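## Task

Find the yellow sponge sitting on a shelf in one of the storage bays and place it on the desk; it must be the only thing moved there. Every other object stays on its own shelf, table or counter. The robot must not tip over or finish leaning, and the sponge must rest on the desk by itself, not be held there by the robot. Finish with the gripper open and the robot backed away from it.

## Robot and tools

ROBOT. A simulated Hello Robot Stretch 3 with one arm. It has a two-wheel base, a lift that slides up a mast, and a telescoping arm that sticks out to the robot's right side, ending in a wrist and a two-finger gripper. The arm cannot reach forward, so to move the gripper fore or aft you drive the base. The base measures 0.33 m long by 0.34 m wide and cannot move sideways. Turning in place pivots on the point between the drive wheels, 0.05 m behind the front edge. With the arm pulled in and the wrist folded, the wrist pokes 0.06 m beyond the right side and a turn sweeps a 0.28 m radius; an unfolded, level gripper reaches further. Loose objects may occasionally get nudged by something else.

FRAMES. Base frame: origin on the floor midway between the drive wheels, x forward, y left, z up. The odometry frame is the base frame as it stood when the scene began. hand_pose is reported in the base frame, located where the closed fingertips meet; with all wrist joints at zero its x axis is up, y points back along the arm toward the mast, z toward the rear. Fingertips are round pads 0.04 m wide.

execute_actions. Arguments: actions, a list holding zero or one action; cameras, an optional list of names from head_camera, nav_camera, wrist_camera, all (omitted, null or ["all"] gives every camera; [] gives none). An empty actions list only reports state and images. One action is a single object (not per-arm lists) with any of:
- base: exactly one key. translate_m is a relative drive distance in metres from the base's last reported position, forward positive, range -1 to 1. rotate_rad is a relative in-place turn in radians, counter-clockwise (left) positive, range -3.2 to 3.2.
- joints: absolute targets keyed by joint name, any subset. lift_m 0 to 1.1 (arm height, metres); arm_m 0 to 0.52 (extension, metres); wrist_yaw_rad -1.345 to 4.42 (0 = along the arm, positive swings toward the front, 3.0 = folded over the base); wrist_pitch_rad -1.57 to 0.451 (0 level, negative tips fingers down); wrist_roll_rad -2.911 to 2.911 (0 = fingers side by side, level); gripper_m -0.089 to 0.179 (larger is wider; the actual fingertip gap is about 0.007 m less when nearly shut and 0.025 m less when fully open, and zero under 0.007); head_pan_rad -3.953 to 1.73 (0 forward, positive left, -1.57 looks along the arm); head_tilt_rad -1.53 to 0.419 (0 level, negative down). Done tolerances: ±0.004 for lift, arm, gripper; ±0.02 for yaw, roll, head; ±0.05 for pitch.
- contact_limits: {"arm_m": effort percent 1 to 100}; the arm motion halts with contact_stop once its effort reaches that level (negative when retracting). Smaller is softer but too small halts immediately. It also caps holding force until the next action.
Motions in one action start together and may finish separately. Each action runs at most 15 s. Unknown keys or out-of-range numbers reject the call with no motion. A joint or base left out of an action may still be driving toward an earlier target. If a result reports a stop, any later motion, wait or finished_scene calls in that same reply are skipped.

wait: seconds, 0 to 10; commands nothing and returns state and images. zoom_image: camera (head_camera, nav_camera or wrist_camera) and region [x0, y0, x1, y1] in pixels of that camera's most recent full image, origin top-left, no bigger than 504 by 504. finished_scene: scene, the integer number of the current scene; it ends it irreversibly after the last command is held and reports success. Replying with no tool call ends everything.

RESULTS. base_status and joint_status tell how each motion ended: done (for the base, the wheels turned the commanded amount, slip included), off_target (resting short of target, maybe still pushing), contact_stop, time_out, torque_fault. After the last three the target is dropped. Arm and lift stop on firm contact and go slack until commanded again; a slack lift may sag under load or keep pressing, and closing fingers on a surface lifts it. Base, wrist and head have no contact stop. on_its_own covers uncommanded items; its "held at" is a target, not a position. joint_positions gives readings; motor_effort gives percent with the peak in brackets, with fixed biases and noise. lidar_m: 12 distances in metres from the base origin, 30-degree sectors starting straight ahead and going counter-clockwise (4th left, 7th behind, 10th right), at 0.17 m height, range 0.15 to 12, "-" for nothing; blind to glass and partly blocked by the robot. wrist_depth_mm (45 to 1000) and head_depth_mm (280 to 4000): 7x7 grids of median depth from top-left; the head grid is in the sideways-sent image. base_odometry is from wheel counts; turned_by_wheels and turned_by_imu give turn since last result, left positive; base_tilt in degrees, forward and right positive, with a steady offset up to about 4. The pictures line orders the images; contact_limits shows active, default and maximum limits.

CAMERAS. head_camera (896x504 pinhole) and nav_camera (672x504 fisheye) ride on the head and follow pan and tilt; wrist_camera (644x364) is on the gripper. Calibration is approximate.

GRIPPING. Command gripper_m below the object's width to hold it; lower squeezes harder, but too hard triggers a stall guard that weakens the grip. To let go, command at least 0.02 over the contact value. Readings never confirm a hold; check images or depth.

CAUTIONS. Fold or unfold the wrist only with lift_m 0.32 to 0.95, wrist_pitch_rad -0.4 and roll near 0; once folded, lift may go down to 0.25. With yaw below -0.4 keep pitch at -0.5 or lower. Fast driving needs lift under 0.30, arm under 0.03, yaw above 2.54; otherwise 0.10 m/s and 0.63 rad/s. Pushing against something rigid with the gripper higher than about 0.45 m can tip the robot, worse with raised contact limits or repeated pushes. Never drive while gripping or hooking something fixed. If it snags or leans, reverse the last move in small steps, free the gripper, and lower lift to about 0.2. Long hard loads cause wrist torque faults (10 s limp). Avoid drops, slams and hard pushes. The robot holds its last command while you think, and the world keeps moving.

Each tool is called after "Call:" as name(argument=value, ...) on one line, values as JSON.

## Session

Call:
execute_actions(actions=[{"joints":{"head_tilt_rad":-0.4,"head_pan_rad":-1.5}}], cameras=["nav_camera","head_camera"])

Scene clock: 1.27 s.
base_odometry: x=+0.000 y=+0.000 heading=+0.000 (m, m, rad; odometry frame)
turned_by_wheels: +0.000 (rad since the last result)
turned_by_imu: +0.000 (rad since the last result)
base_tilt: forward=+0.0 right=+0.0 (deg)
lidar_m: 1.17 1.05 1.07 1.01 0.93 0.94 0.95 1.77 0.95 1.05 2.18 1.78
head_depth_mm: 847 903 965 1031 1115 1202 1272 / 943 1011 1090 1175 1286 1409 1316 / 2007 2140 2323 2564 2045 1580 1324 / 1881 2012 2207 2405 2162 1639 1327 / 1761 1894 2029 2212 2164 1655 1334 / 1731 1940 2242 2645 2179 1659 1339 / 3334 3564 3804 3197 2199 1670 1351
base_status: not commanded
joint_positions: lift_m=+0.471 arm_m=-0.001 wrist_yaw_rad=+2.916 wrist_pitch_rad=-0.517 wrist_roll_rad=-0.017 gripper_m=+0.037 head_pan_rad=-1.493 head_tilt_rad=-0.395
joint_status: all done
motor_effort: left_wheel=+0(0) right_wheel=+0(0) lift_m=+42(42) arm_m=+0(0) wrist_yaw_rad=+1(1) wrist_pitch_rad=+5(5) wrist_roll_rad=+1(1) gripper_m=+0(0) head_pan_rad=-3(52) head_tilt_rad=-2(25) (%)
hand_pose: x=+0.0259 y=+0.0613 z=+0.4625 quat_wxyz=(+0.256, +0.694, +0.105, +0.665) (m; base frame)
wrist_depth_mm: 670 875 - - - 888 754 / 729 - - - - 949 816 / 798 - - - - - 861 / 781 849 887 913 915 934 885 / 716 727 771 747 761 768 786 / 637 633 - 659 670 676 655 / 552 572 - 566 579 577 601
pictures: head_camera (sideways: a quarter turn clockwise sets it upright), nav_camera (sideways: a quarter turn counterclockwise sets it upright)
camera_calibration (this result's frames):
head_camera: T_world_to_cam=[[0.0191287, 0.435768, -0.899856, 1.19409], [0.999504, 0.0141674, 0.0281078, -0.0445196], [0.024997, -0.899948, -0.435281, 0.527014], [0, 0, 0, 1]] pos_world=[0.0084823, -0.0454323, 1.30516]
nav_camera: T_world_to_cam=[[0.0599599, -0.41831, 0.906323, -1.14178], [-0.993964, -0.108581, 0.0156429, 0.0376515], [0.0918661, -0.901791, -0.422295, 0.504116], [0, 0, 0, 1]] pos_world=[0.0595742, -0.0189221, 1.24712]
Images, in order (width x height): head_camera 896x504, nav_camera 672x504.

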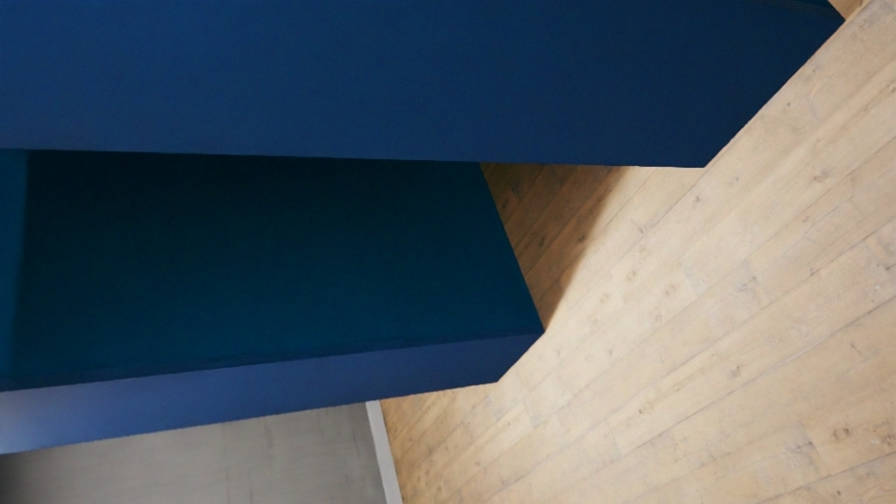

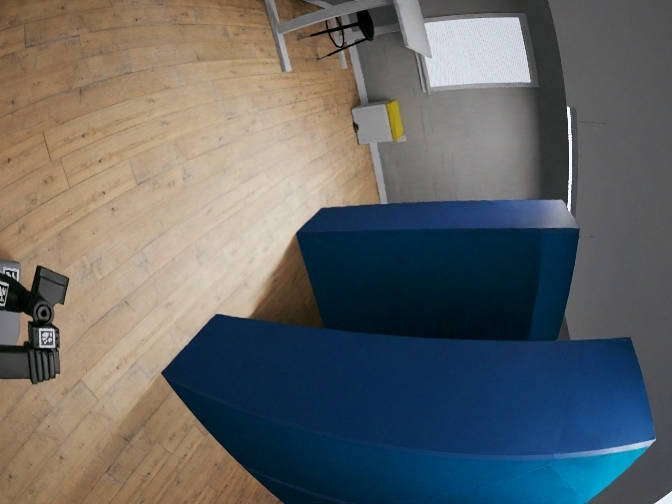

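Call:
execute_actions(actions=[{"joints":{"head_tilt_rad":-0.4,"head_pan_rad":-2.7,"lift_m":0.29}}], cameras=["nav_camera","head_camera"])

Scene clock: 8.67 s.
base_odometry: x=+0.000 y=+0.000 heading=+0.000 (m, m, rad; odometry frame)
turned_by_wheels: +0.000 (rad since the last result)
turned_by_imu: +0.001 (rad since the last result)
base_tilt: forward=+0.0 right=+0.0 (deg)
lidar_m: 1.17 1.05 1.07 1.01 0.93 0.94 0.95 1.77 0.95 1.05 2.19 1.78
head_depth_mm: 766 824 895 988 1102 1251 1311 / 1498 1680 1394 1687 1245 1287 1313 / 1484 1633 1723 1889 1996 1628 1318 / 2196 2407 2646 2737 2139 1643 1325 / 2302 2501 2692 2867 2145 1644 1334 / 2255 2433 2622 2800 2168 1663 1336 / 2217 2393 2574 2724 2192 1665 1348
base_status: not commanded
joint_positions: lift_m=+0.290 arm_m=-0.001 wrist_yaw_rad=+2.916 wrist_pitch_rad=-0.518 wrist_roll_rad=-0.017 gripper_m=+0.037 head_pan_rad=-2.693 head_tilt_rad=-0.395
joint_status: all done
motor_effort: left_wheel=+0(0) right_wheel=+0(0) lift_m=+37(38) arm_m=+0(0) wrist_yaw_rad=+1(0) wrist_pitch_rad=+6(6) wrist_roll_rad=+1(1) gripper_m=+1(0) head_pan_rad=-5(51) head_tilt_rad=-2(4) (%)
hand_pose: x=+0.0259 y=+0.0612 z=+0.2810 quat_wxyz=(+0.256, +0.693, +0.106, +0.665) (m; base frame)
wrist_depth_mm: 679 880 - - - 892 784 / 716 - 986 - - 951 801 / 724 - 751 765 810 813 812 / 603 604 627 628 642 652 664 / 501 513 532 539 543 545 550 / 451 - - - 462 466 468 / - - - - 399 401 406
pictures: head_camera (sideways: a quarter turn clockwise sets it upright), nav_camera (sideways: a quarter turn counterclockwise sets it upright)
camera_calibration (this result's frames):
head_camera: T_world_to_cam=[[0.413236, 0.140121, -0.899779, 1.19159], [0.375325, -0.926468, 0.0280964, -0.0406974], [-0.829679, -0.34932, -0.435441, 0.532435], [0, 0, 0, 1]] pos_world=[-0.035383, -0.018681, 1.30515]
nav_camera: T_world_to_cam=[[-0.368311, -0.207511, 0.906248, -1.13907], [-0.461324, 0.887094, 0.0156374, 0.0344095], [-0.807172, -0.412314, -0.422456, 0.50981], [0, 0, 0, 1]] pos_world=[0.00784614, -0.0566925, 1.24712]
Images, in order (width x height): head_camera 896x504, nav_camera 672x504.

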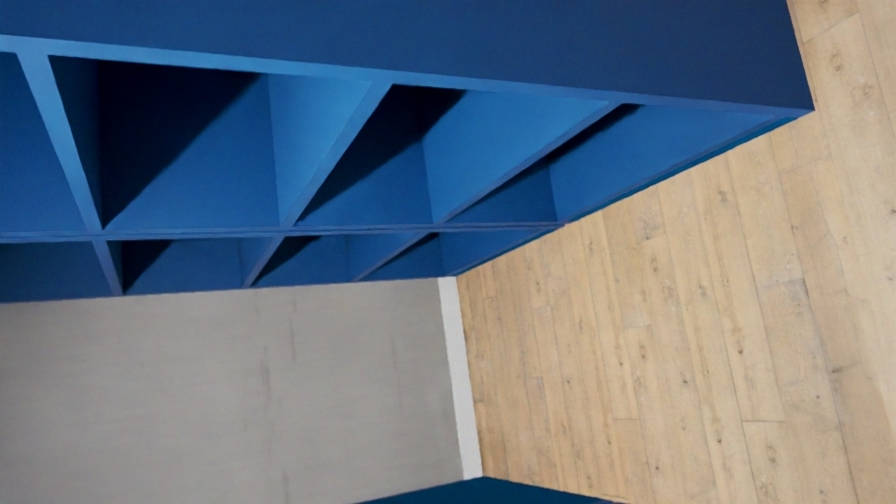

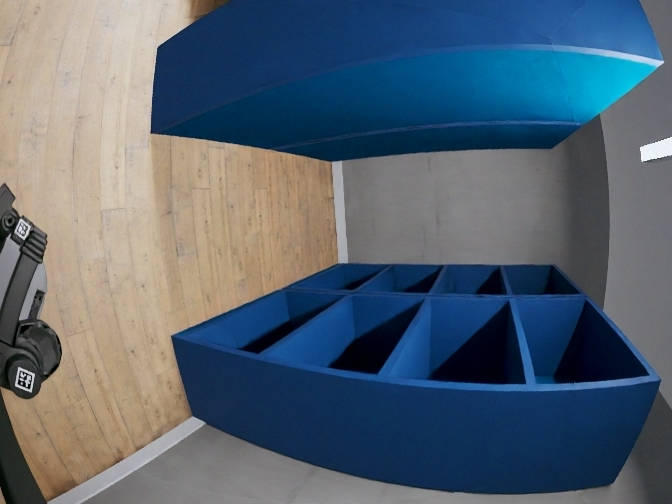

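Call:
execute_actions(actions=[{"base":{"rotate_rad":-1.0},"joints":{"head_pan_rad":-1.9,"head_tilt_rad":-0.3}}], cameras=[])

Call:
execute_actions(actions=[{"base":{"translate_m":0.3}}], cameras=["nav_camera","head_camera"])

Call:
execute_actions(actions=[{"base":{"translate_m":1.0}}], cameras=["nav_camera"])

Scene clock: 16.40 s.
base_odometry: x=+0.000 y=+0.000 heading=-1.000 (m, m, rad; odometry frame)
turned_by_wheels: -1.000 (rad since the last result)
turned_by_imu: -0.980 (rad since the last result)
base_tilt: forward=+0.0 right=+0.0 (deg)
lidar_m: 3.43 1.66 1.14 1.05 1.08 0.99 0.93 0.95 0.95 1.77 0.95 1.09
head_depth_mm: 885 951 1032 1116 1223 1361 1394 / 841 899 966 1047 1139 1257 1349 / 798 852 921 991 1074 1182 1297 / 1593 1709 1771 1903 1516 1683 1421 / 1539 1617 1710 1851 2016 1807 1420 / 1550 2357 2566 2761 2493 1824 1432 / 2254 2393 2519 2676 2503 1830 1432
base_status: done
joint_positions: lift_m=+0.290 arm_m=-0.001 wrist_yaw_rad=+2.916 wrist_pitch_rad=-0.518 wrist_roll_rad=-0.017 gripper_m=+0.037 head_pan_rad=-1.907 head_tilt_rad=-0.309
joint_status: all done
motor_effort: left_wheel=+5(15) right_wheel=-3(8) lift_m=+37(37) arm_m=+0(0) wrist_yaw_rad=+0(1) wrist_pitch_rad=+6(6) wrist_roll_rad=+1(1) gripper_m=+0(1) head_pan_rad=+3(46) head_tilt_rad=+5(16) (%)
hand_pose: x=+0.0259 y=+0.0612 z=+0.2810 quat_wxyz=(+0.256, +0.693, +0.106, +0.665) (m; base frame)
wrist_depth_mm: 808 916 984 - - - - / 882 - 966 - - - - / 725 - 766 779 799 821 815 / 595 601 622 628 650 651 659 / 504 520 548 540 551 540 553 / 448 - - - 460 466 471 / - - - - 406 407 409
pictures: none
No camera images: the call's "cameras" was empty. Leave "cameras" out to get every camera's image.

Scene clock: 19.17 s.
base_odometry: x=+0.162 y=-0.252 heading=-1.000 (m, m, rad; odometry frame)
turned_by_wheels: +0.000 (rad since the last result)
turned_by_imu: +0.003 (rad since the last result)
base_tilt: forward=+0.1 right=+0.0 (deg)
lidar_m: 3.13 1.70 1.17 1.08 1.09 1.31 1.23 1.24 1.11 0.89 0.82 1.74
head_depth_mm: 1458 987 1040 1112 1206 1317 1380 / 1695 1762 1778 1930 1578 1669 1395 / 1660 1773 1838 2019 2078 1749 1406 / 1597 1721 1835 1993 2138 1794 1420 / 2355 2522 2706 2903 2463 1800 1425 / 2328 2481 2623 2808 2508 1815 1433 / 2230 2368 2485 2662 2530 1832 1434
base_status: done
joint_positions: lift_m=+0.290 arm_m=-0.001 wrist_yaw_rad=+2.916 wrist_pitch_rad=-0.518 wrist_roll_rad=-0.017 gripper_m=+0.037 head_pan_rad=-1.907 head_tilt_rad=-0.309
joint_status: not commanded
motor_effort: left_wheel=+4(17) right_wheel=-3(6) lift_m=+36(36) arm_m=+0(1) wrist_yaw_rad=+0(1) wrist_pitch_rad=+6(6) wrist_roll_rad=+1(1) gripper_m=+0(0) head_pan_rad=+4(2) head_tilt_rad=+5(4) (%)
hand_pose: x=+0.0259 y=+0.0612 z=+0.2810 quat_wxyz=(+0.256, +0.693, +0.106, +0.665) (m; base frame)
wrist_depth_mm: 843 932 - - - - - / 902 - 985 - - - - / 737 - 754 759 799 813 826 / 595 592 610 630 658 649 665 / 507 509 539 538 545 539 552 / 450 - - - 456 462 471 / - - - - 402 408 411
pictures: head_camera (sideways: a quarter turn clockwise sets it upright), nav_camera (sideways: a quarter turn counterclockwise sets it upright)
camera_calibration (this result's frames):
head_camera: T_world_to_cam=[[0.16697, 0.317104, -0.933577, 1.23719], [0.921578, -0.386748, 0.0334587, -0.051014], [-0.350449, -0.865951, -0.356812, 0.427189], [0, 0, 0, 1]] pos_world=[-0.00985254, -0.0421243, 1.30915]
nav_camera: T_world_to_cam=[[-0.0873729, -0.332465, 0.93906, -1.1836], [-0.953151, 0.301944, 0.0182163, 0.0340504], [-0.2896, -0.893475, -0.343271, 0.403605], [0, 0, 0, 1]] pos_world=[0.0459241, -0.0431773, 1.2494]
Images, in order (width x height): head_camera 896x504, nav_camera 672x504.

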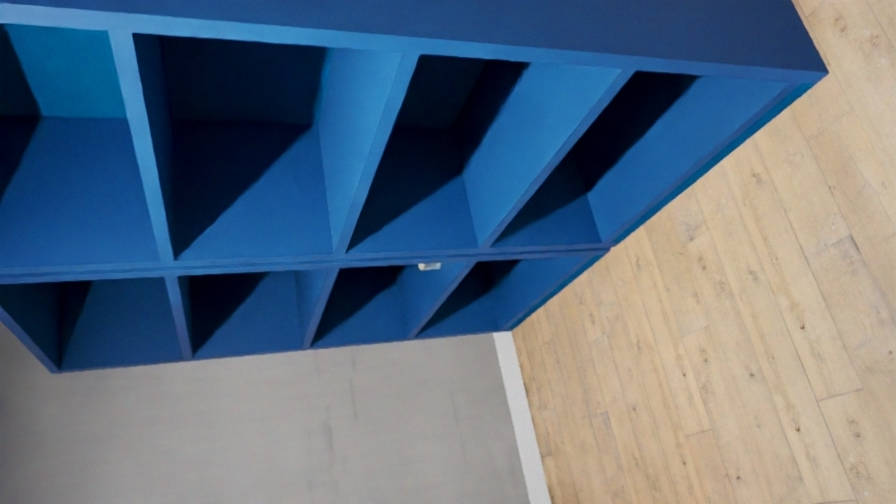

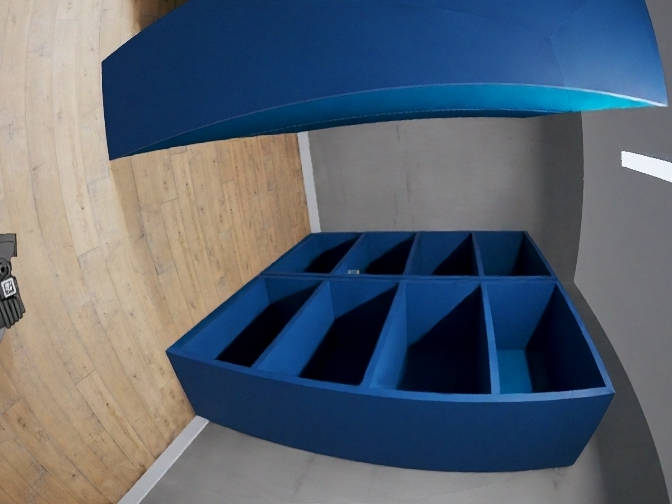

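Scene clock: 24.10 s.
base_odometry: x=+0.703 y=-1.094 heading=-1.000 (m, m, rad; odometry frame)
turned_by_wheels: +0.000 (rad since the last result)
turned_by_imu: +0.007 (rad since the last result)
base_tilt: forward=+0.0 right=-0.1 (deg)
lidar_m: 2.13 1.18 1.25 1.17 1.20 1.56 2.23 1.91 0.83 1.65 0.90 0.97
head_depth_mm: 768 826 891 970 1063 1177 1295 / 730 782 840 907 990 1087 1211 / 694 740 792 856 926 1013 1125 / 1474 1581 1675 1199 1441 1565 1377 / 1435 1532 1594 1737 1844 1757 1420 / 1415 1545 2400 2608 2471 1815 1436 / 2149 2271 2426 2573 2503 1831 1442
base_status: done
joint_positions: lift_m=+0.290 arm_m=-0.001 wrist_yaw_rad=+2.916 wrist_pitch_rad=-0.518 wrist_roll_rad=-0.017 gripper_m=+0.037 head_pan_rad=-1.907 head_tilt_rad=-0.309
joint_status: not commanded
motor_effort: left_wheel=+3(16) right_wheel=-2(6) lift_m=+36(37) arm_m=+0(0) wrist_yaw_rad=+0(1) wrist_pitch_rad=+6(6) wrist_roll_rad=+1(1) gripper_m=+0(1) head_pan_rad=+4(4) head_tilt_rad=+5(4) (%)
hand_pose: x=+0.0259 y=+0.0612 z=+0.2810 quat_wxyz=(+0.256, +0.693, +0.106, +0.665) (m; base frame)
wrist_depth_mm: 949 - - - - - - / 978 - 973 - - - - / 720 - 751 756 806 819 806 / 596 590 625 625 631 642 660 / 504 510 548 534 549 540 556 / 450 - - - 461 463 467 / - - - - 400 405 408
pictures: nav_camera (sideways: a quarter turn counterclockwise sets it upright)
camera_calibration (this result's frames):
nav_camera: T_world_to_cam=[[-0.0873642, -0.332467, 0.93906, -1.1836], [-0.953159, 0.301919, 0.0182163, 0.0340505], [-0.289577, -0.893482, -0.343271, 0.403604], [0, 0, 0, 1]] pos_world=[0.0459253, -0.0431763, 1.2494]
Images, in order (width x height): nav_camera 672x504.

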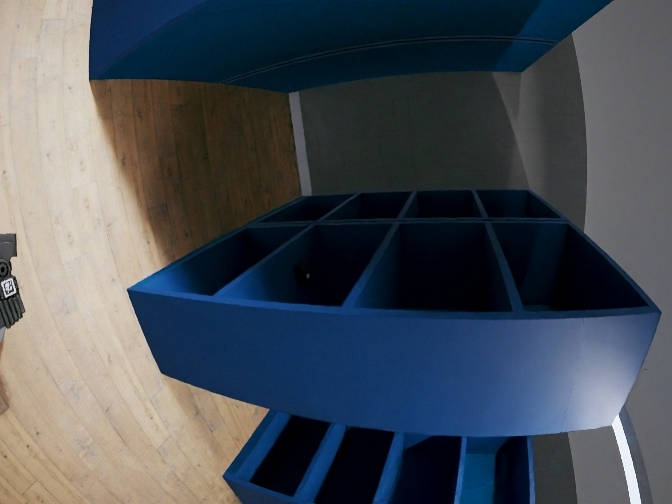

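Call:
execute_actions(actions=[{"base":{"translate_m":0.45}}], cameras=["nav_camera","head_camera"])

Call:
execute_actions(actions=[{"base":{"translate_m":1.0}}], cameras=["nav_camera"])

Call:
execute_actions(actions=[{"base":{"translate_m":0.45}}], cameras=["nav_camera","head_camera"])

Scene clock: 33.77 s.
base_odometry: x=+0.946 y=-1.472 heading=-1.000 (m, m, rad; odometry frame)
turned_by_wheels: +0.000 (rad since the last result)
turned_by_imu: +0.004 (rad since the last result)
base_tilt: forward=+0.1 right=+0.0 (deg)
lidar_m: 1.68 1.14 0.90 1.21 1.23 1.61 2.68 1.09 1.11 0.70 0.71 2.23
head_depth_mm: 1596 1637 1660 1805 1475 1657 1358 / 1622 1747 1801 1977 1951 1699 1399 / 1547 1658 1747 1894 2057 1793 1416 / 2210 2500 2606 2820 2411 1796 1424 / 2313 2450 2593 2792 2464 1798 1423 / 2213 2359 2503 2688 2496 1817 1432 / 2149 2262 2413 2565 2516 1831 1394
base_status: done
joint_positions: lift_m=+0.290 arm_m=-0.001 wrist_yaw_rad=+2.916 wrist_pitch_rad=-0.518 wrist_roll_rad=-0.017 gripper_m=+0.037 head_pan_rad=-1.907 head_tilt_rad=-0.309
joint_status: not commanded
motor_effort: left_wheel=+2(16) right_wheel=-2(5) lift_m=+37(37) arm_m=+0(0) wrist_yaw_rad=+0(0) wrist_pitch_rad=+6(6) wrist_roll_rad=+1(1) gripper_m=+1(1) head_pan_rad=+4(4) head_tilt_rad=+4(5) (%)
hand_pose: x=+0.0259 y=+0.0612 z=+0.2810 quat_wxyz=(+0.256, +0.693, +0.106, +0.665) (m; base frame)
wrist_depth_mm: 967 - - - - - - / 921 - 964 - 996 - - / 725 - 744 784 781 819 846 / 609 600 609 627 634 646 663 / 498 511 549 542 555 543 545 / 448 - - - 455 469 477 / - - - - 399 408 412
pictures: head_camera (sideways: a quarter turn clockwise sets it upright), nav_camera (sideways: a quarter turn counterclockwise sets it upright)
camera_calibration (this result's frames):
head_camera: T_world_to_cam=[[0.166954, 0.317113, -0.933577, 1.23719], [0.921597, -0.386702, 0.0334587, -0.0510141], [-0.350406, -0.865968, -0.356812, 0.427189], [0, 0, 0, 1]] pos_world=[-0.00985046, -0.0421251, 1.30915]
nav_camera: T_world_to_cam=[[-0.0873565, -0.332469, 0.93906, -1.1836], [-0.953166, 0.301897, 0.0182162, 0.0340505], [-0.289556, -0.893489, -0.343271, 0.403604], [0, 0, 0, 1]] pos_world=[0.0459263, -0.0431753, 1.2494]
Images, in order (width x height): head_camera 896x504, nav_camera 672x504.

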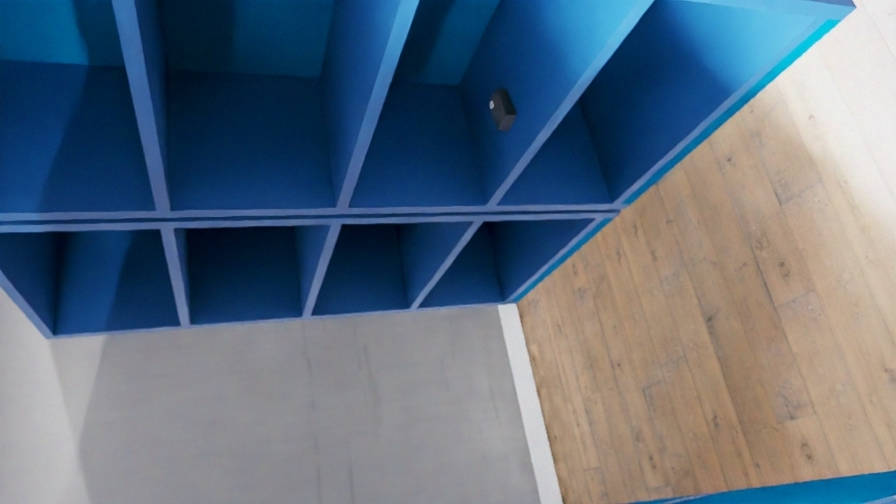

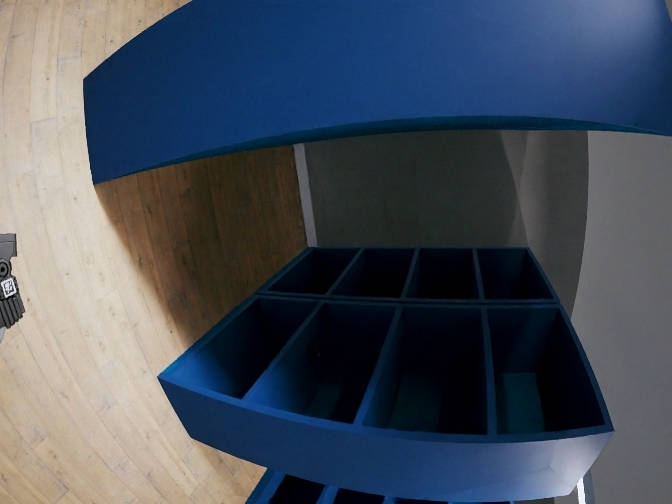

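Scene clock: 38.80 s.
base_odometry: x=+1.487 y=-2.313 heading=-1.000 (m, m, rad; odometry frame)
turned_by_wheels: +0.000 (rad since the last result)
turned_by_imu: +0.007 (rad since the last result)
base_tilt: forward=+0.0 right=-0.1 (deg)
lidar_m: 0.68 1.13 0.92 0.64 1.30 1.70 3.28 0.96 0.78 1.58 1.67 0.73
head_depth_mm: 654 703 761 827 905 1002 1123 / 650 696 740 795 867 942 1041 / 1438 1550 1636 1171 1430 1505 1332 / 1401 1503 1575 1724 1604 1688 1419 / 1357 1441 1542 1713 2143 1801 1422 / 2136 2260 2382 2575 2491 1812 1432 / 2076 2206 2327 2480 2491 1832 1443
base_status: done
joint_positions: lift_m=+0.290 arm_m=-0.001 wrist_yaw_rad=+2.916 wrist_pitch_rad=-0.518 wrist_roll_rad=-0.017 gripper_m=+0.037 head_pan_rad=-1.907 head_tilt_rad=-0.309
joint_status: not commanded
motor_effort: left_wheel=+1(16) right_wheel=-1(5) lift_m=+36(37) arm_m=+0(0) wrist_yaw_rad=+1(1) wrist_pitch_rad=+6(6) wrist_roll_rad=+1(1) gripper_m=+1(0) head_pan_rad=+5(3) head_tilt_rad=+5(5) (%)
hand_pose: x=+0.0259 y=+0.0612 z=+0.2810 quat_wxyz=(+0.256, +0.693, +0.106, +0.665) (m; base frame)
wrist_depth_mm: - - - - - - 958 / 771 - 970 924 - - 955 / 718 - 754 783 782 823 826 / 600 605 618 628 644 653 663 / 502 503 541 529 541 542 546 / 449 - - - 463 458 478 / - - - - 403 409 410
pictures: nav_camera (sideways: a quarter turn counterclockwise sets it upright)
camera_calibration (this result's frames):
nav_camera: T_world_to_cam=[[-0.0873537, -0.33247, 0.93906, -1.1836], [-0.953169, 0.301889, 0.0182163, 0.0340505], [-0.289548, -0.893491, -0.343271, 0.403604], [0, 0, 0, 1]] pos_world=[0.0459266, -0.043175, 1.2494]
Images, in order (width x height): nav_camera 672x504.

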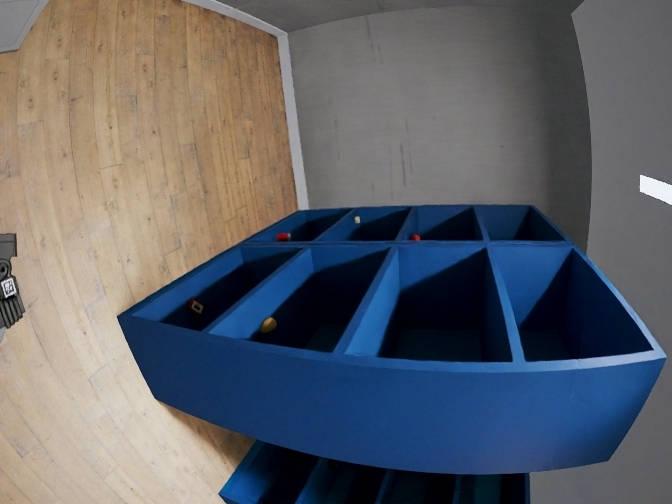

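Scene clock: 41.97 s.
base_odometry: x=+1.730 y=-2.692 heading=-1.000 (m, m, rad; odometry frame)
turned_by_wheels: +0.000 (rad since the last result)
turned_by_imu: +0.003 (rad since the last result)
base_tilt: forward=+0.0 right=+0.0 (deg)
lidar_m: 0.23 0.23 0.87 0.90 1.00 1.25 3.71 1.09 1.74 2.48 0.37 0.25
head_depth_mm: 1602 1691 1750 1900 1647 1654 1400 / 1522 1620 1709 1872 2003 1727 1403 / 1542 1654 1773 1895 2068 1781 1412 / 2264 2448 2587 2773 2446 1794 1417 / 2235 2372 2528 2720 2470 1795 1422 / 2127 2257 2407 2579 2484 1815 1434 / 2049 2158 2306 2464 2492 1824 1435
base_status: done
joint_positions: lift_m=+0.290 arm_m=-0.001 wrist_yaw_rad=+2.916 wrist_pitch_rad=-0.518 wrist_roll_rad=-0.017 gripper_m=+0.037 head_pan_rad=-1.907 head_tilt_rad=-0.309
joint_status: not commanded
motor_effort: left_wheel=+1(15) right_wheel=-1(6) lift_m=+37(36) arm_m=+0(1) wrist_yaw_rad=+0(0) wrist_pitch_rad=+6(6) wrist_roll_rad=+1(1) gripper_m=+0(1) head_pan_rad=+3(4) head_tilt_rad=+5(5) (%)
hand_pose: x=+0.0259 y=+0.0612 z=+0.2810 quat_wxyz=(+0.256, +0.693, +0.106, +0.665) (m; base frame)
wrist_depth_mm: - - - - - 753 555 / 883 - 991 974 - 782 567 / 722 - 779 782 803 766 587 / 605 597 618 625 637 659 213 / 505 515 543 535 539 547 218 / 445 - - - 458 309 225 / - - - - 409 317 231
pictures: head_camera (sideways: a quarter turn clockwise sets it upright), nav_camera (sideways: a quarter turn counterclockwise sets it upright)
camera_calibration (this result's frames):
head_camera: T_world_to_cam=[[0.166948, 0.317116, -0.933577, 1.23719], [0.921605, -0.386683, 0.0334587, -0.0510141], [-0.350388, -0.865975, -0.356812, 0.427189], [0, 0, 0, 1]] pos_world=[-0.00984959, -0.0421254, 1.30915]
nav_camera: T_world_to_cam=[[-0.0873497, -0.332471, 0.93906, -1.1836], [-0.953173, 0.301878, 0.0182162, 0.0340505], [-0.289538, -0.893495, -0.343271, 0.403604], [0, 0, 0, 1]] pos_world=[0.0459272, -0.0431745, 1.2494]
Images, in order (width x height): head_camera 896x504, nav_camera 672x504.

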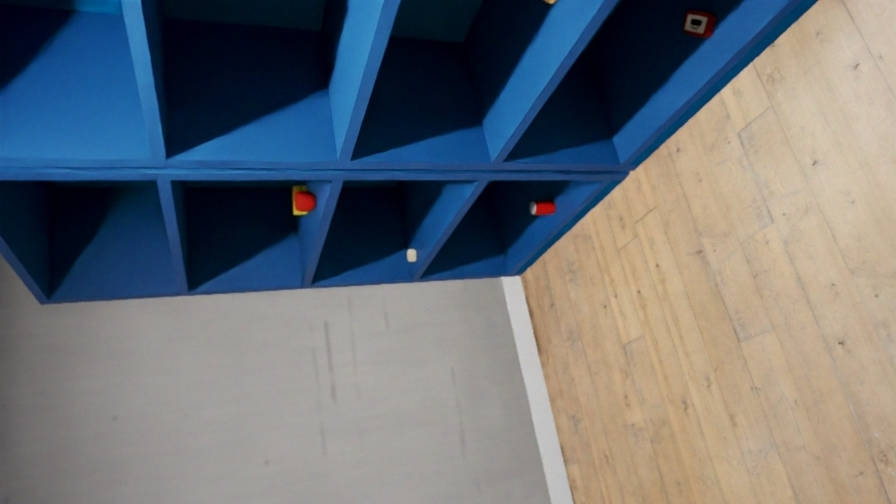

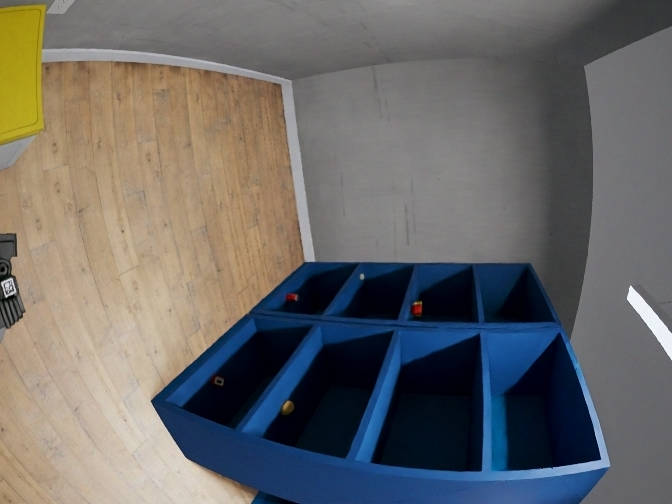

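Call:
execute_actions(actions=[{"base":{"translate_m":-0.35},"joints":{"lift_m":0.6,"wrist_pitch_rad":-0.4}}], cameras=[])

Call:
execute_actions(actions=[{"base":{"rotate_rad":-1.6},"joints":{"head_pan_rad":-0.3,"head_tilt_rad":-0.8}}], cameras=["nav_camera"])

Scene clock: 54.10 s.
base_odometry: x=+1.541 y=-2.398 heading=-0.999 (m, m, rad; odometry frame)
turned_by_wheels: +0.000 (rad since the last result)
turned_by_imu: -0.001 (rad since the last result)
base_tilt: forward=+0.1 right=-0.1 (deg)
lidar_m: 0.58 1.02 1.04 0.63 1.01 1.71 3.39 0.95 0.84 2.50 1.51 0.62
head_depth_mm: 696 728 773 835 901 990 1112 / 1409 1501 1566 1157 1410 1180 1290 / 1460 1563 1650 1797 1495 1688 1400 / 1406 1484 1573 1713 1853 1750 1419 / 1937 2293 2423 2523 2356 1804 1421 / 2133 2296 2429 2596 2487 1819 1441 / 2075 2188 2320 2462 2518 1834 1441
base_status: done
joint_positions: lift_m=+0.600 arm_m=-0.001 wrist_yaw_rad=+2.916 wrist_pitch_rad=-0.418 wrist_roll_rad=-0.017 gripper_m=+0.037 head_pan_rad=-1.907 head_tilt_rad=-0.309
joint_status: all done
motor_effort: left_wheel=+1(12) right_wheel=-1(8) lift_m=+49(50) arm_m=+0(0) wrist_yaw_rad=+0(1) wrist_pitch_rad=+7(8) wrist_roll_rad=+1(1) gripper_m=+1(0) head_pan_rad=+4(3) head_tilt_rad=+5(4) (%)
hand_pose: x=+0.0289 y=+0.0746 z=+0.6124 quat_wxyz=(+0.223, +0.698, +0.070, +0.677) (m; base frame)
wrist_depth_mm: - - - - - - 849 / - - 714 - - - 892 / - - - - - - 907 / - - - - - - 904 / 912 949 - - - - 923 / 803 811 - 838 878 878 901 / 713 723 739 739 755 768 754
pictures: none
No camera images: the call's "cameras" was empty. Leave "cameras" out to get every camera's image.

Scene clock: 57.57 s.
base_odometry: x=+1.541 y=-2.398 heading=-2.599 (m, m, rad; odometry frame)
turned_by_wheels: -1.600 (rad since the last result)
turned_by_imu: -1.573 (rad since the last result)
base_tilt: forward=+0.0 right=-0.1 (deg)
lidar_m: 1.63 1.56 0.63 0.58 1.02 1.04 0.63 0.83 1.67 3.71 0.98 0.84
head_depth_mm: 716 796 965 1253 1470 1263 1110 / 894 1534 1199 1228 1405 1267 1114 / 1096 1618 1381 1638 1467 1267 1118 / 1427 1566 1898 1744 1470 1271 1117 / 2089 2330 2099 1757 1471 1276 1117 / 2156 2485 2160 1751 1474 1276 1122 / 2101 2362 2174 1760 1481 1275 1120
base_status: done
joint_positions: lift_m=+0.600 arm_m=-0.001 wrist_yaw_rad=+2.916 wrist_pitch_rad=-0.418 wrist_roll_rad=-0.017 gripper_m=+0.037 head_pan_rad=-0.307 head_tilt_rad=-0.790
joint_status: all done
motor_effort: left_wheel=+4(11) right_wheel=-4(7) lift_m=+48(48) arm_m=-1(0) wrist_yaw_rad=+0(0) wrist_pitch_rad=+7(7) wrist_roll_rad=+1(1) gripper_m=+0(1) head_pan_rad=+4(52) head_tilt_rad=-5(33) (%)
hand_pose: x=+0.0289 y=+0.0745 z=+0.6124 quat_wxyz=(+0.223, +0.698, +0.070, +0.677) (m; base frame)
wrist_depth_mm: - 854 888 989 - - - / 816 - 913 891 - - - / 900 - 674 733 - - - / - - 736 799 - - - / 964 979 885 902 - - - / 810 837 - 844 866 871 871 / 699 713 769 737 731 745 779
pictures: nav_camera (sideways: a quarter turn counterclockwise sets it upright)
camera_calibration (this result's frames):
nav_camera: T_world_to_cam=[[0.711728, -0.197229, 0.674198, -0.843144], [-0.26933, -0.963044, 0.00259545, 0.0502223], [0.648771, -0.183429, -0.738546, 0.91214], [0, 0, 0, 1]] pos_world=[0.0218462, 0.049387, 1.24197]
Images, in order (width x height): nav_camera 672x504.

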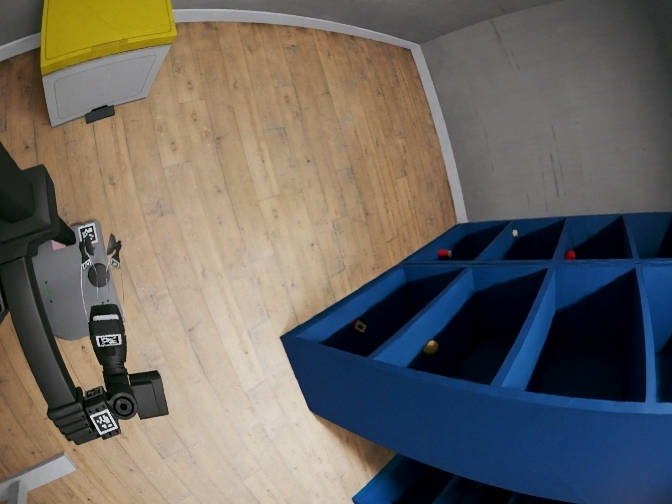

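Call:
execute_actions(actions=[{"joints":{"wrist_yaw_rad":1.55,"gripper_m":0.14}}], cameras=[])

Call:
execute_actions(actions=[{"base":{"translate_m":1.0},"joints":{"lift_m":1.04,"wrist_pitch_rad":-0.3,"head_pan_rad":-1.0,"head_tilt_rad":-0.5}}], cameras=[])

Call:
execute_actions(actions=[{"base":{"translate_m":0.5}}])

Scene clock: 66.57 s.
base_odometry: x=+1.541 y=-2.398 heading=-2.599 (m, m, rad; odometry frame)
turned_by_wheels: +0.000 (rad since the last result)
turned_by_imu: +0.001 (rad since the last result)
base_tilt: forward=+0.1 right=-0.1 (deg)
lidar_m: 1.62 1.57 0.63 0.58 1.02 1.04 0.63 0.84 1.67 3.69 0.98 0.84
head_depth_mm: 716 798 966 1251 1456 1260 1120 / 896 1542 1205 1234 1403 1273 1130 / 1095 1618 1376 1647 1478 1267 1115 / 1423 1570 1902 1749 1470 1264 1107 / 2082 2340 2077 1757 1471 1274 1119 / 2159 2499 2165 1758 1470 1280 1120 / 2097 2368 2159 1763 1480 1275 1122
base_status: not commanded
joint_positions: lift_m=+0.600 arm_m=-0.001 wrist_yaw_rad=+1.552 wrist_pitch_rad=-0.418 wrist_roll_rad=-0.017 gripper_m=+0.140 head_pan_rad=-0.307 head_tilt_rad=-0.790
joint_status: all done
motor_effort: left_wheel=+4(5) right_wheel=-4(3) lift_m=+49(49) arm_m=+0(1) wrist_yaw_rad=-2(2) wrist_pitch_rad=+7(7) wrist_roll_rad=+1(1) gripper_m=+1(100) head_pan_rad=+3(4) head_tilt_rad=-4(5) (%)
hand_pose: x=+0.2030 y=-0.1485 z=+0.6124 quat_wxyz=(+0.600, +0.586, -0.385, +0.385) (m; base frame)
wrist_depth_mm: - - - - - - 542 / - - - - - 608 604 / - - - - - 672 669 / - - - - - 726 744 / 971 - - - - 818 921 / 830 - 833 873 874 912 869 / 723 714 734 728 756 743 757
pictures: none
No camera images: the call's "cameras" was empty. Leave "cameras" out to get every camera's image.

Scene clock: 77.53 s.
base_odometry: x=+0.684 y=-2.914 heading=-2.599 (m, m, rad; odometry frame)
turned_by_wheels: +0.000 (rad since the last result)
turned_by_imu: +0.008 (rad since the last result)
base_tilt: forward=+0.1 right=+0.0 (deg)
lidar_m: 1.50 1.52 1.15 1.09 1.01 0.94 1.63 1.89 0.58 0.93 0.79 0.69
head_depth_mm: 737 805 842 575 1006 - - / 770 842 862 607 - - - / 806 887 871 611 - - - / 843 925 881 647 - 932 1156 / 763 818 830 689 995 935 1171 / 653 695 737 752 870 997 1212 / 573 605 652 735 915 1376 1260
base_status: done
joint_positions: lift_m=+1.040 arm_m=-0.001 wrist_yaw_rad=+1.552 wrist_pitch_rad=-0.319 wrist_roll_rad=-0.017 gripper_m=+0.140 head_pan_rad=-0.993 head_tilt_rad=-0.507
joint_status: all done
motor_effort: left_wheel=+3(13) right_wheel=-3(4) lift_m=+49(51) arm_m=+0(0) wrist_yaw_rad=-2(4) wrist_pitch_rad=+7(8) wrist_roll_rad=+1(1) gripper_m=+0(0) head_pan_rad=-4(46) head_tilt_rad=+4(23) (%)
hand_pose: x=+0.2144 y=-0.1487 z=+1.0753 quat_wxyz=(+0.581, +0.565, -0.414, +0.414) (m; base frame)
wrist_depth_mm: - - - - - 466 414 / - - - - - 467 452 / - - - - - 499 491 / - - - - - 494 428 / - - - - - 588 344 / - - - - 927 666 685 / - - - - 865 702 722
pictures: none
No camera images: the call's "cameras" was empty. Leave "cameras" out to get every camera's image.

Scene clock: 83.50 s.
base_odometry: x=+0.256 y=-3.172 heading=-2.599 (m, m, rad; odometry frame)
turned_by_wheels: +0.000 (rad since the last result)
turned_by_imu: +0.004 (rad since the last result)
base_tilt: forward=+0.0 right=-0.1 (deg)
lidar_m: 1.00 1.02 1.20 1.12 1.15 1.36 2.31 0.94 0.94 0.43 0.44 1.05
head_depth_mm: 328 355 399 464 498 - - / 734 804 809 579 - - - / 772 848 874 611 - - - / 810 892 882 588 - 933 1156 / 853 948 889 621 1045 906 1160 / 898 1005 845 660 1107 966 1204 / 952 1070 838 704 1118 1338 1242
base_status: done
joint_positions: lift_m=+1.040 arm_m=-0.001 wrist_yaw_rad=+1.552 wrist_pitch_rad=-0.319 wrist_roll_rad=-0.017 gripper_m=+0.140 head_pan_rad=-0.993 head_tilt_rad=-0.507
joint_status: not commanded
motor_effort: left_wheel=+3(11) right_wheel=-2(4) lift_m=+48(49) arm_m=-1(1) wrist_yaw_rad=-3(3) wrist_pitch_rad=+8(7) wrist_roll_rad=+1(1) gripper_m=+0(1) head_pan_rad=-5(4) head_tilt_rad=+4(4) (%)
hand_pose: x=+0.2144 y=-0.1487 z=+1.0753 quat_wxyz=(+0.581, +0.565, -0.414, +0.414) (m; base frame)
wrist_depth_mm: 789 784 822 816 795 799 767 / 852 847 869 895 868 872 770 / 890 897 919 962 925 586 571 / 966 - - - - 448 397 / - - - - - - 324 / - - - - 882 900 290 / - - - - - 705 703
pictures: head_camera (sideways: a quarter turn clockwise sets it upright), nav_camera (sideways: a quarter turn counterclockwise sets it upright), wrist_camera
camera_calibration (this result's frames):
head_camera: T_world_to_cam=[[-0.245813, 0.474041, -0.845495, 1.12481], [0.871941, 0.489171, 0.0207604, -0.0341724], [0.423433, -0.732118, -0.53358, 0.652486], [0, 0, 0, 1]] pos_world=[0.0300047, -0.0387922, 1.29988]
nav_camera: T_world_to_cam=[[0.307294, -0.421481, 0.853185, -1.07398], [-0.819469, -0.572996, 0.0120856, 0.0412203], [0.483777, -0.702872, -0.521469, 0.630769], [0, 0, 0, 1]] pos_world=[0.0586546, 0.0143072, 1.24473]
wrist_camera: T_world_to_cam=[[-0.0319404, -0.996853, 0.0725507, -0.227068], [-0.483834, -0.048095, -0.873837, 1.06436], [0.874577, -0.0630132, -0.480775, 0.49068], [0, 0, 0, 1]] pos_world=[0.0785836, -0.144244, 1.18246]
Images, in order (width x height): head_camera 896x504, nav_camera 672x504, wrist_camera 644x364.

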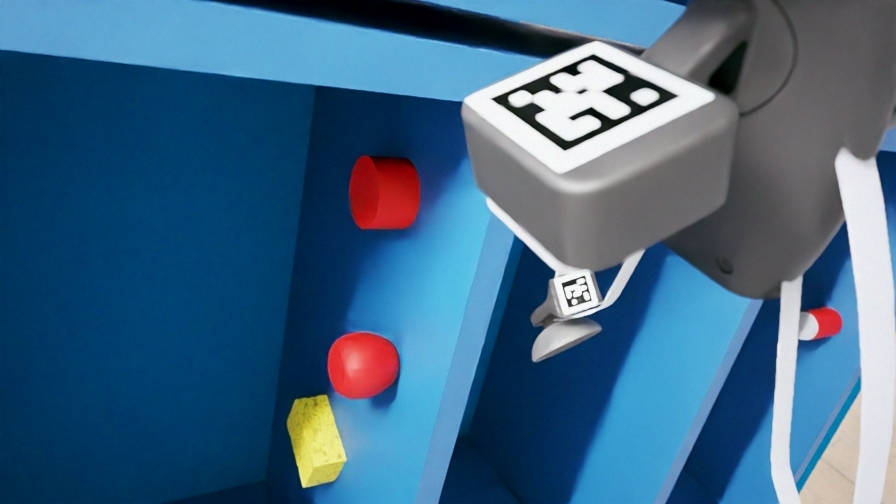

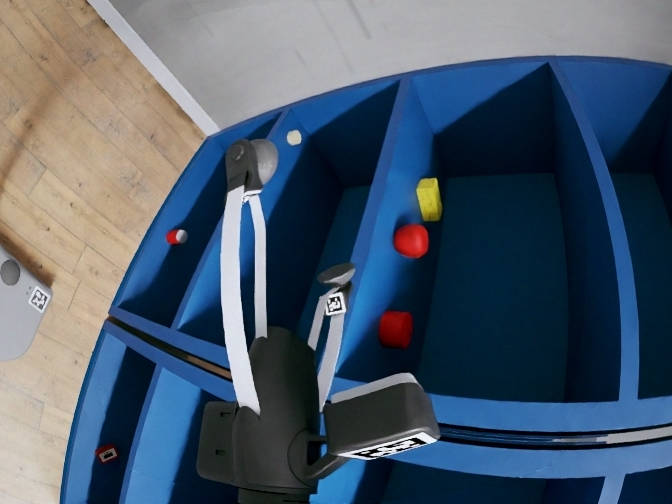

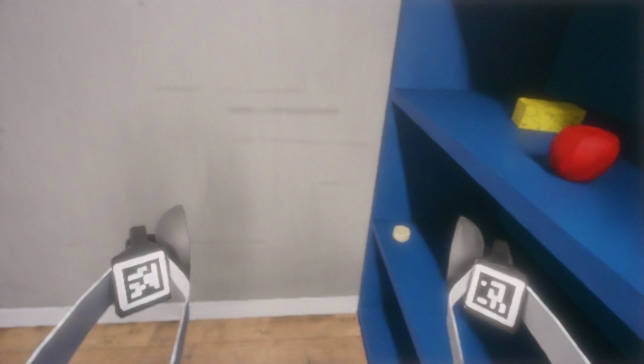

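Call:
execute_actions(actions=[{"base":{"translate_m":0.66},"joints":{"head_pan_rad":-1.57,"head_tilt_rad":-0.6,"gripper_m":0.175}}], cameras=[])

Call:
execute_actions(actions=[{"joints":{"wrist_yaw_rad":0.0}}], cameras=["wrist_camera","nav_camera"])

Scene clock: 102.37 s.
base_odometry: x=-0.309 y=-3.513 heading=-2.599 (m, m, rad; odometry frame)
turned_by_wheels: +0.000 (rad since the last result)
turned_by_imu: +0.006 (rad since the last result)
base_tilt: forward=+0.0 right=-0.1 (deg)
lidar_m: 0.34 0.35 0.45 1.04 1.20 1.55 2.31 0.67 0.73 0.84 0.48 0.36
head_depth_mm: 700 778 - - - 775 1082 / 696 777 806 - - - 1065 / 686 767 792 - - - 1068 / 681 760 637 511 1002 - 1075 / 674 751 713 514 975 - 1076 / 668 742 720 516 978 - 1075 / 661 736 724 541 - - -
base_status: done
joint_positions: lift_m=+1.040 arm_m=-0.001 wrist_yaw_rad=+1.552 wrist_pitch_rad=-0.319 wrist_roll_rad=-0.017 gripper_m=+0.175 head_pan_rad=-1.563 head_tilt_rad=-0.592
joint_status: all done
motor_effort: left_wheel=+2(10) right_wheel=-2(2) lift_m=+49(49) arm_m=+0(0) wrist_yaw_rad=-2(2) wrist_pitch_rad=+8(7) wrist_roll_rad=+1(1) gripper_m=+1(100) head_pan_rad=-5(42) head_tilt_rad=-3(15) (%)
hand_pose: x=+0.2144 y=-0.1487 z=+1.0753 quat_wxyz=(+0.581, +0.565, -0.414, +0.414) (m; base frame)
wrist_depth_mm: 226 230 234 241 244 251 236 / 243 247 251 259 266 271 238 / 264 266 274 279 286 293 251 / 286 288 301 306 318 316 270 / 313 318 331 341 351 340 294 / 336 367 364 375 389 395 261 / 397 396 410 430 441 390 230
pictures: none
No camera images: the call's "cameras" was empty. Leave "cameras" out to get every camera's image.

Scene clock: 104.13 s.
base_odometry: x=-0.309 y=-3.513 heading=-2.599 (m, m, rad; odometry frame)
turned_by_wheels: +0.000 (rad since the last result)
turned_by_imu: +0.000 (rad since the last result)
base_tilt: forward=+0.1 right=+0.0 (deg)
lidar_m: 0.34 0.35 0.45 1.04 1.20 1.56 2.31 0.67 0.73 0.84 0.48 0.36
head_depth_mm: 699 780 - - - - 1089 / 694 777 807 - - - 1066 / 686 767 806 - - - 1070 / 680 760 793 511 947 821 1072 / 674 751 714 535 952 828 1050 / 668 742 719 508 954 831 1055 / 662 734 725 519 871 811 754
base_status: not commanded
joint_positions: lift_m=+1.040 arm_m=-0.001 wrist_yaw_rad=+0.002 wrist_pitch_rad=-0.319 wrist_roll_rad=-0.017 gripper_m=+0.175 head_pan_rad=-1.563 head_tilt_rad=-0.592
joint_status: all done
motor_effort: left_wheel=+2(2) right_wheel=-2(2) lift_m=+49(49) arm_m=-1(0) wrist_yaw_rad=-3(2) wrist_pitch_rad=+8(7) wrist_roll_rad=+1(1) gripper_m=+1(1) head_pan_rad=-4(4) head_tilt_rad=-4(4) (%)
hand_pose: x=-0.0210 y=-0.3799 z=+1.0753 quat_wxyz=(+0.705, +0.114, -0.692, -0.111) (m; base frame)
wrist_depth_mm: 412 504 521 521 539 542 534 / 408 544 552 567 573 583 534 / 416 516 541 549 570 608 527 / 367 372 359 372 399 287 372 / 287 298 297 304 310 283 322 / 243 231 242 245 250 253 261 / 203 208 212 219 224 227 235
pictures: nav_camera (sideways: a quarter turn counterclockwise sets it upright), wrist_camera
camera_calibration (this result's frames):
nav_camera: T_world_to_cam=[[0.0318836, -0.591038, 0.806013, -1.0108], [-0.999107, -0.0412083, 0.00930447, 0.045938], [0.0277151, -0.80559, -0.591824, 0.725085], [0, 0, 0, 1]] pos_world=[0.058029, -0.0114049, 1.24341]
wrist_camera: T_world_to_cam=[[-0.997303, 0.0111135, 0.0725502, -0.102431], [-0.0581893, 0.482724, -0.873837, 1.14997], [-0.0447331, -0.875702, -0.480775, 0.353885], [0, 0, 0, 1]] pos_world=[-0.0194083, -0.244082, 1.18246]
Images, in order (width x height): nav_camera 672x504, wrist_camera 644x364.

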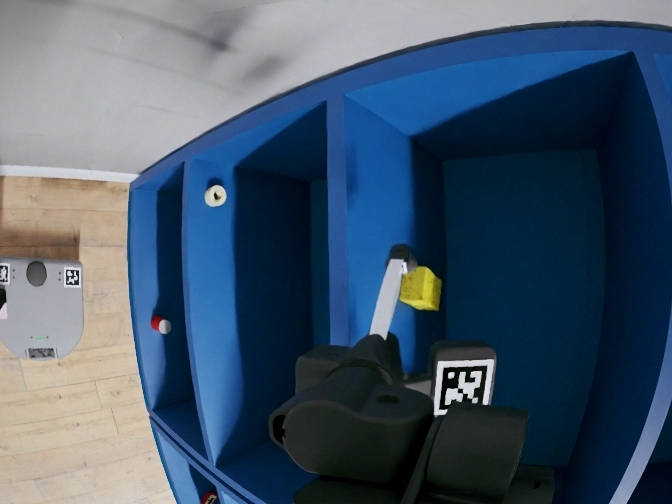

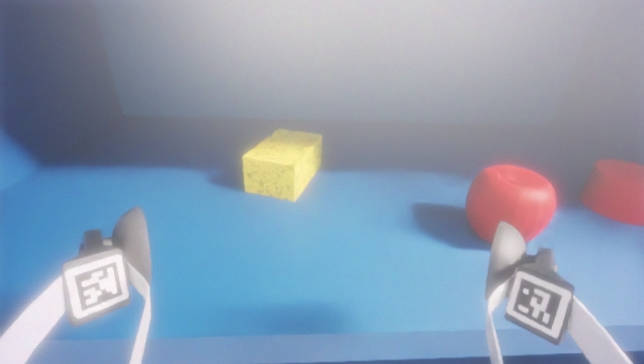

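Call:
execute_actions(actions=[{"base":{"translate_m":0.05},"joints":{"gripper_m":0.13,"lift_m":1.01}}], cameras=[])

Call:
execute_actions(actions=[{"joints":{"arm_m":0.15}}], cameras=["wrist_camera"])

Scene clock: 115.33 s.
base_odometry: x=-0.352 y=-3.538 heading=-2.599 (m, m, rad; odometry frame)
turned_by_wheels: +0.000 (rad since the last result)
turned_by_imu: +0.001 (rad since the last result)
base_tilt: forward=+0.1 right=+0.0 (deg)
lidar_m: 0.29 0.30 0.39 0.90 1.20 1.56 2.33 0.71 0.79 0.83 0.45 0.31
head_depth_mm: 697 783 733 - - - 1061 / 691 774 699 - - - 1048 / 684 765 700 - - - 1069 / 677 757 656 511 919 826 1060 / 671 747 712 535 951 828 1053 / 663 740 720 517 952 829 870 / 657 731 725 519 680 747 737
base_status: done
joint_positions: lift_m=+1.010 arm_m=-0.001 wrist_yaw_rad=+0.002 wrist_pitch_rad=-0.319 wrist_roll_rad=-0.017 gripper_m=+0.130 head_pan_rad=-1.563 head_tilt_rad=-0.592
joint_status: all done
motor_effort: left_wheel=+2(9) right_wheel=-2(5) lift_m=+36(41) arm_m=+0(0) wrist_yaw_rad=-2(3) wrist_pitch_rad=+7(7) wrist_roll_rad=+1(1) gripper_m=+1(100) head_pan_rad=-5(5) head_tilt_rad=-3(4) (%)
hand_pose: x=-0.0211 y=-0.3799 z=+1.0458 quat_wxyz=(+0.704, +0.114, -0.692, -0.111) (m; base frame)
wrist_depth_mm: 358 492 515 523 527 536 540 / 360 528 551 565 573 585 573 / 358 435 453 371 493 509 522 / 305 315 323 332 340 327 251 / 242 255 253 255 262 269 269 / 200 - 205 207 210 224 220 / 190 196 200 206 212 646 508
pictures: none
No camera images: the call's "cameras" was empty. Leave "cameras" out to get every camera's image.

Scene clock: 117.70 s.
base_odometry: x=-0.352 y=-3.538 heading=-2.599 (m, m, rad; odometry frame)
turned_by_wheels: +0.000 (rad since the last result)
turned_by_imu: +0.000 (rad since the last result)
base_tilt: forward=+0.0 right=+0.0 (deg)
lidar_m: 0.29 0.30 0.39 0.90 1.20 1.56 2.33 0.71 0.79 0.83 0.45 0.31
head_depth_mm: 697 754 691 466 962 815 1086 / 689 - - 465 965 817 1043 / 684 749 - - 971 819 1071 / 677 751 710 490 947 823 1053 / 671 747 754 514 947 828 1052 / 664 739 718 517 952 832 873 / 658 733 723 519 681 749 736
base_status: not commanded
joint_positions: lift_m=+1.010 arm_m=+0.150 wrist_yaw_rad=+0.001 wrist_pitch_rad=-0.319 wrist_roll_rad=-0.017 gripper_m=+0.130 head_pan_rad=-1.563 head_tilt_rad=-0.593
joint_status: all done
motor_effort: left_wheel=+2(2) right_wheel=-2(2) lift_m=+36(36) arm_m=+4(9) wrist_yaw_rad=-1(2) wrist_pitch_rad=+7(7) wrist_roll_rad=+1(1) gripper_m=+1(1) head_pan_rad=-3(4) head_tilt_rad=-4(3) (%)
hand_pose: x=-0.0213 y=-0.5304 z=+1.0458 quat_wxyz=(+0.704, +0.114, -0.692, -0.111) (m; base frame)
wrist_depth_mm: 365 378 381 389 394 405 406 / 372 404 414 424 425 434 436 / 371 424 432 441 447 457 477 / 307 315 321 240 338 350 359 / 241 256 244 197 260 271 270 / 199 - 204 202 209 222 217 / - 170 173 175 176 174 182
pictures: wrist_camera
camera_calibration (this result's frames):
wrist_camera: T_world_to_cam=[[-0.99729, 0.0122305, 0.0725484, -0.0982793], [-0.0576541, 0.482653, -0.873912, 1.19683], [-0.0457041, -0.875726, -0.48064, 0.207678], [0, 0, 0, 1]] pos_world=[-0.0195192, -0.394582, 1.15287]
Images, in order (width x height): wrist_camera 644x364.

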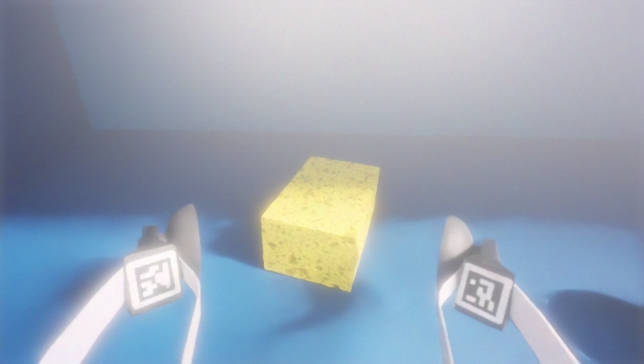

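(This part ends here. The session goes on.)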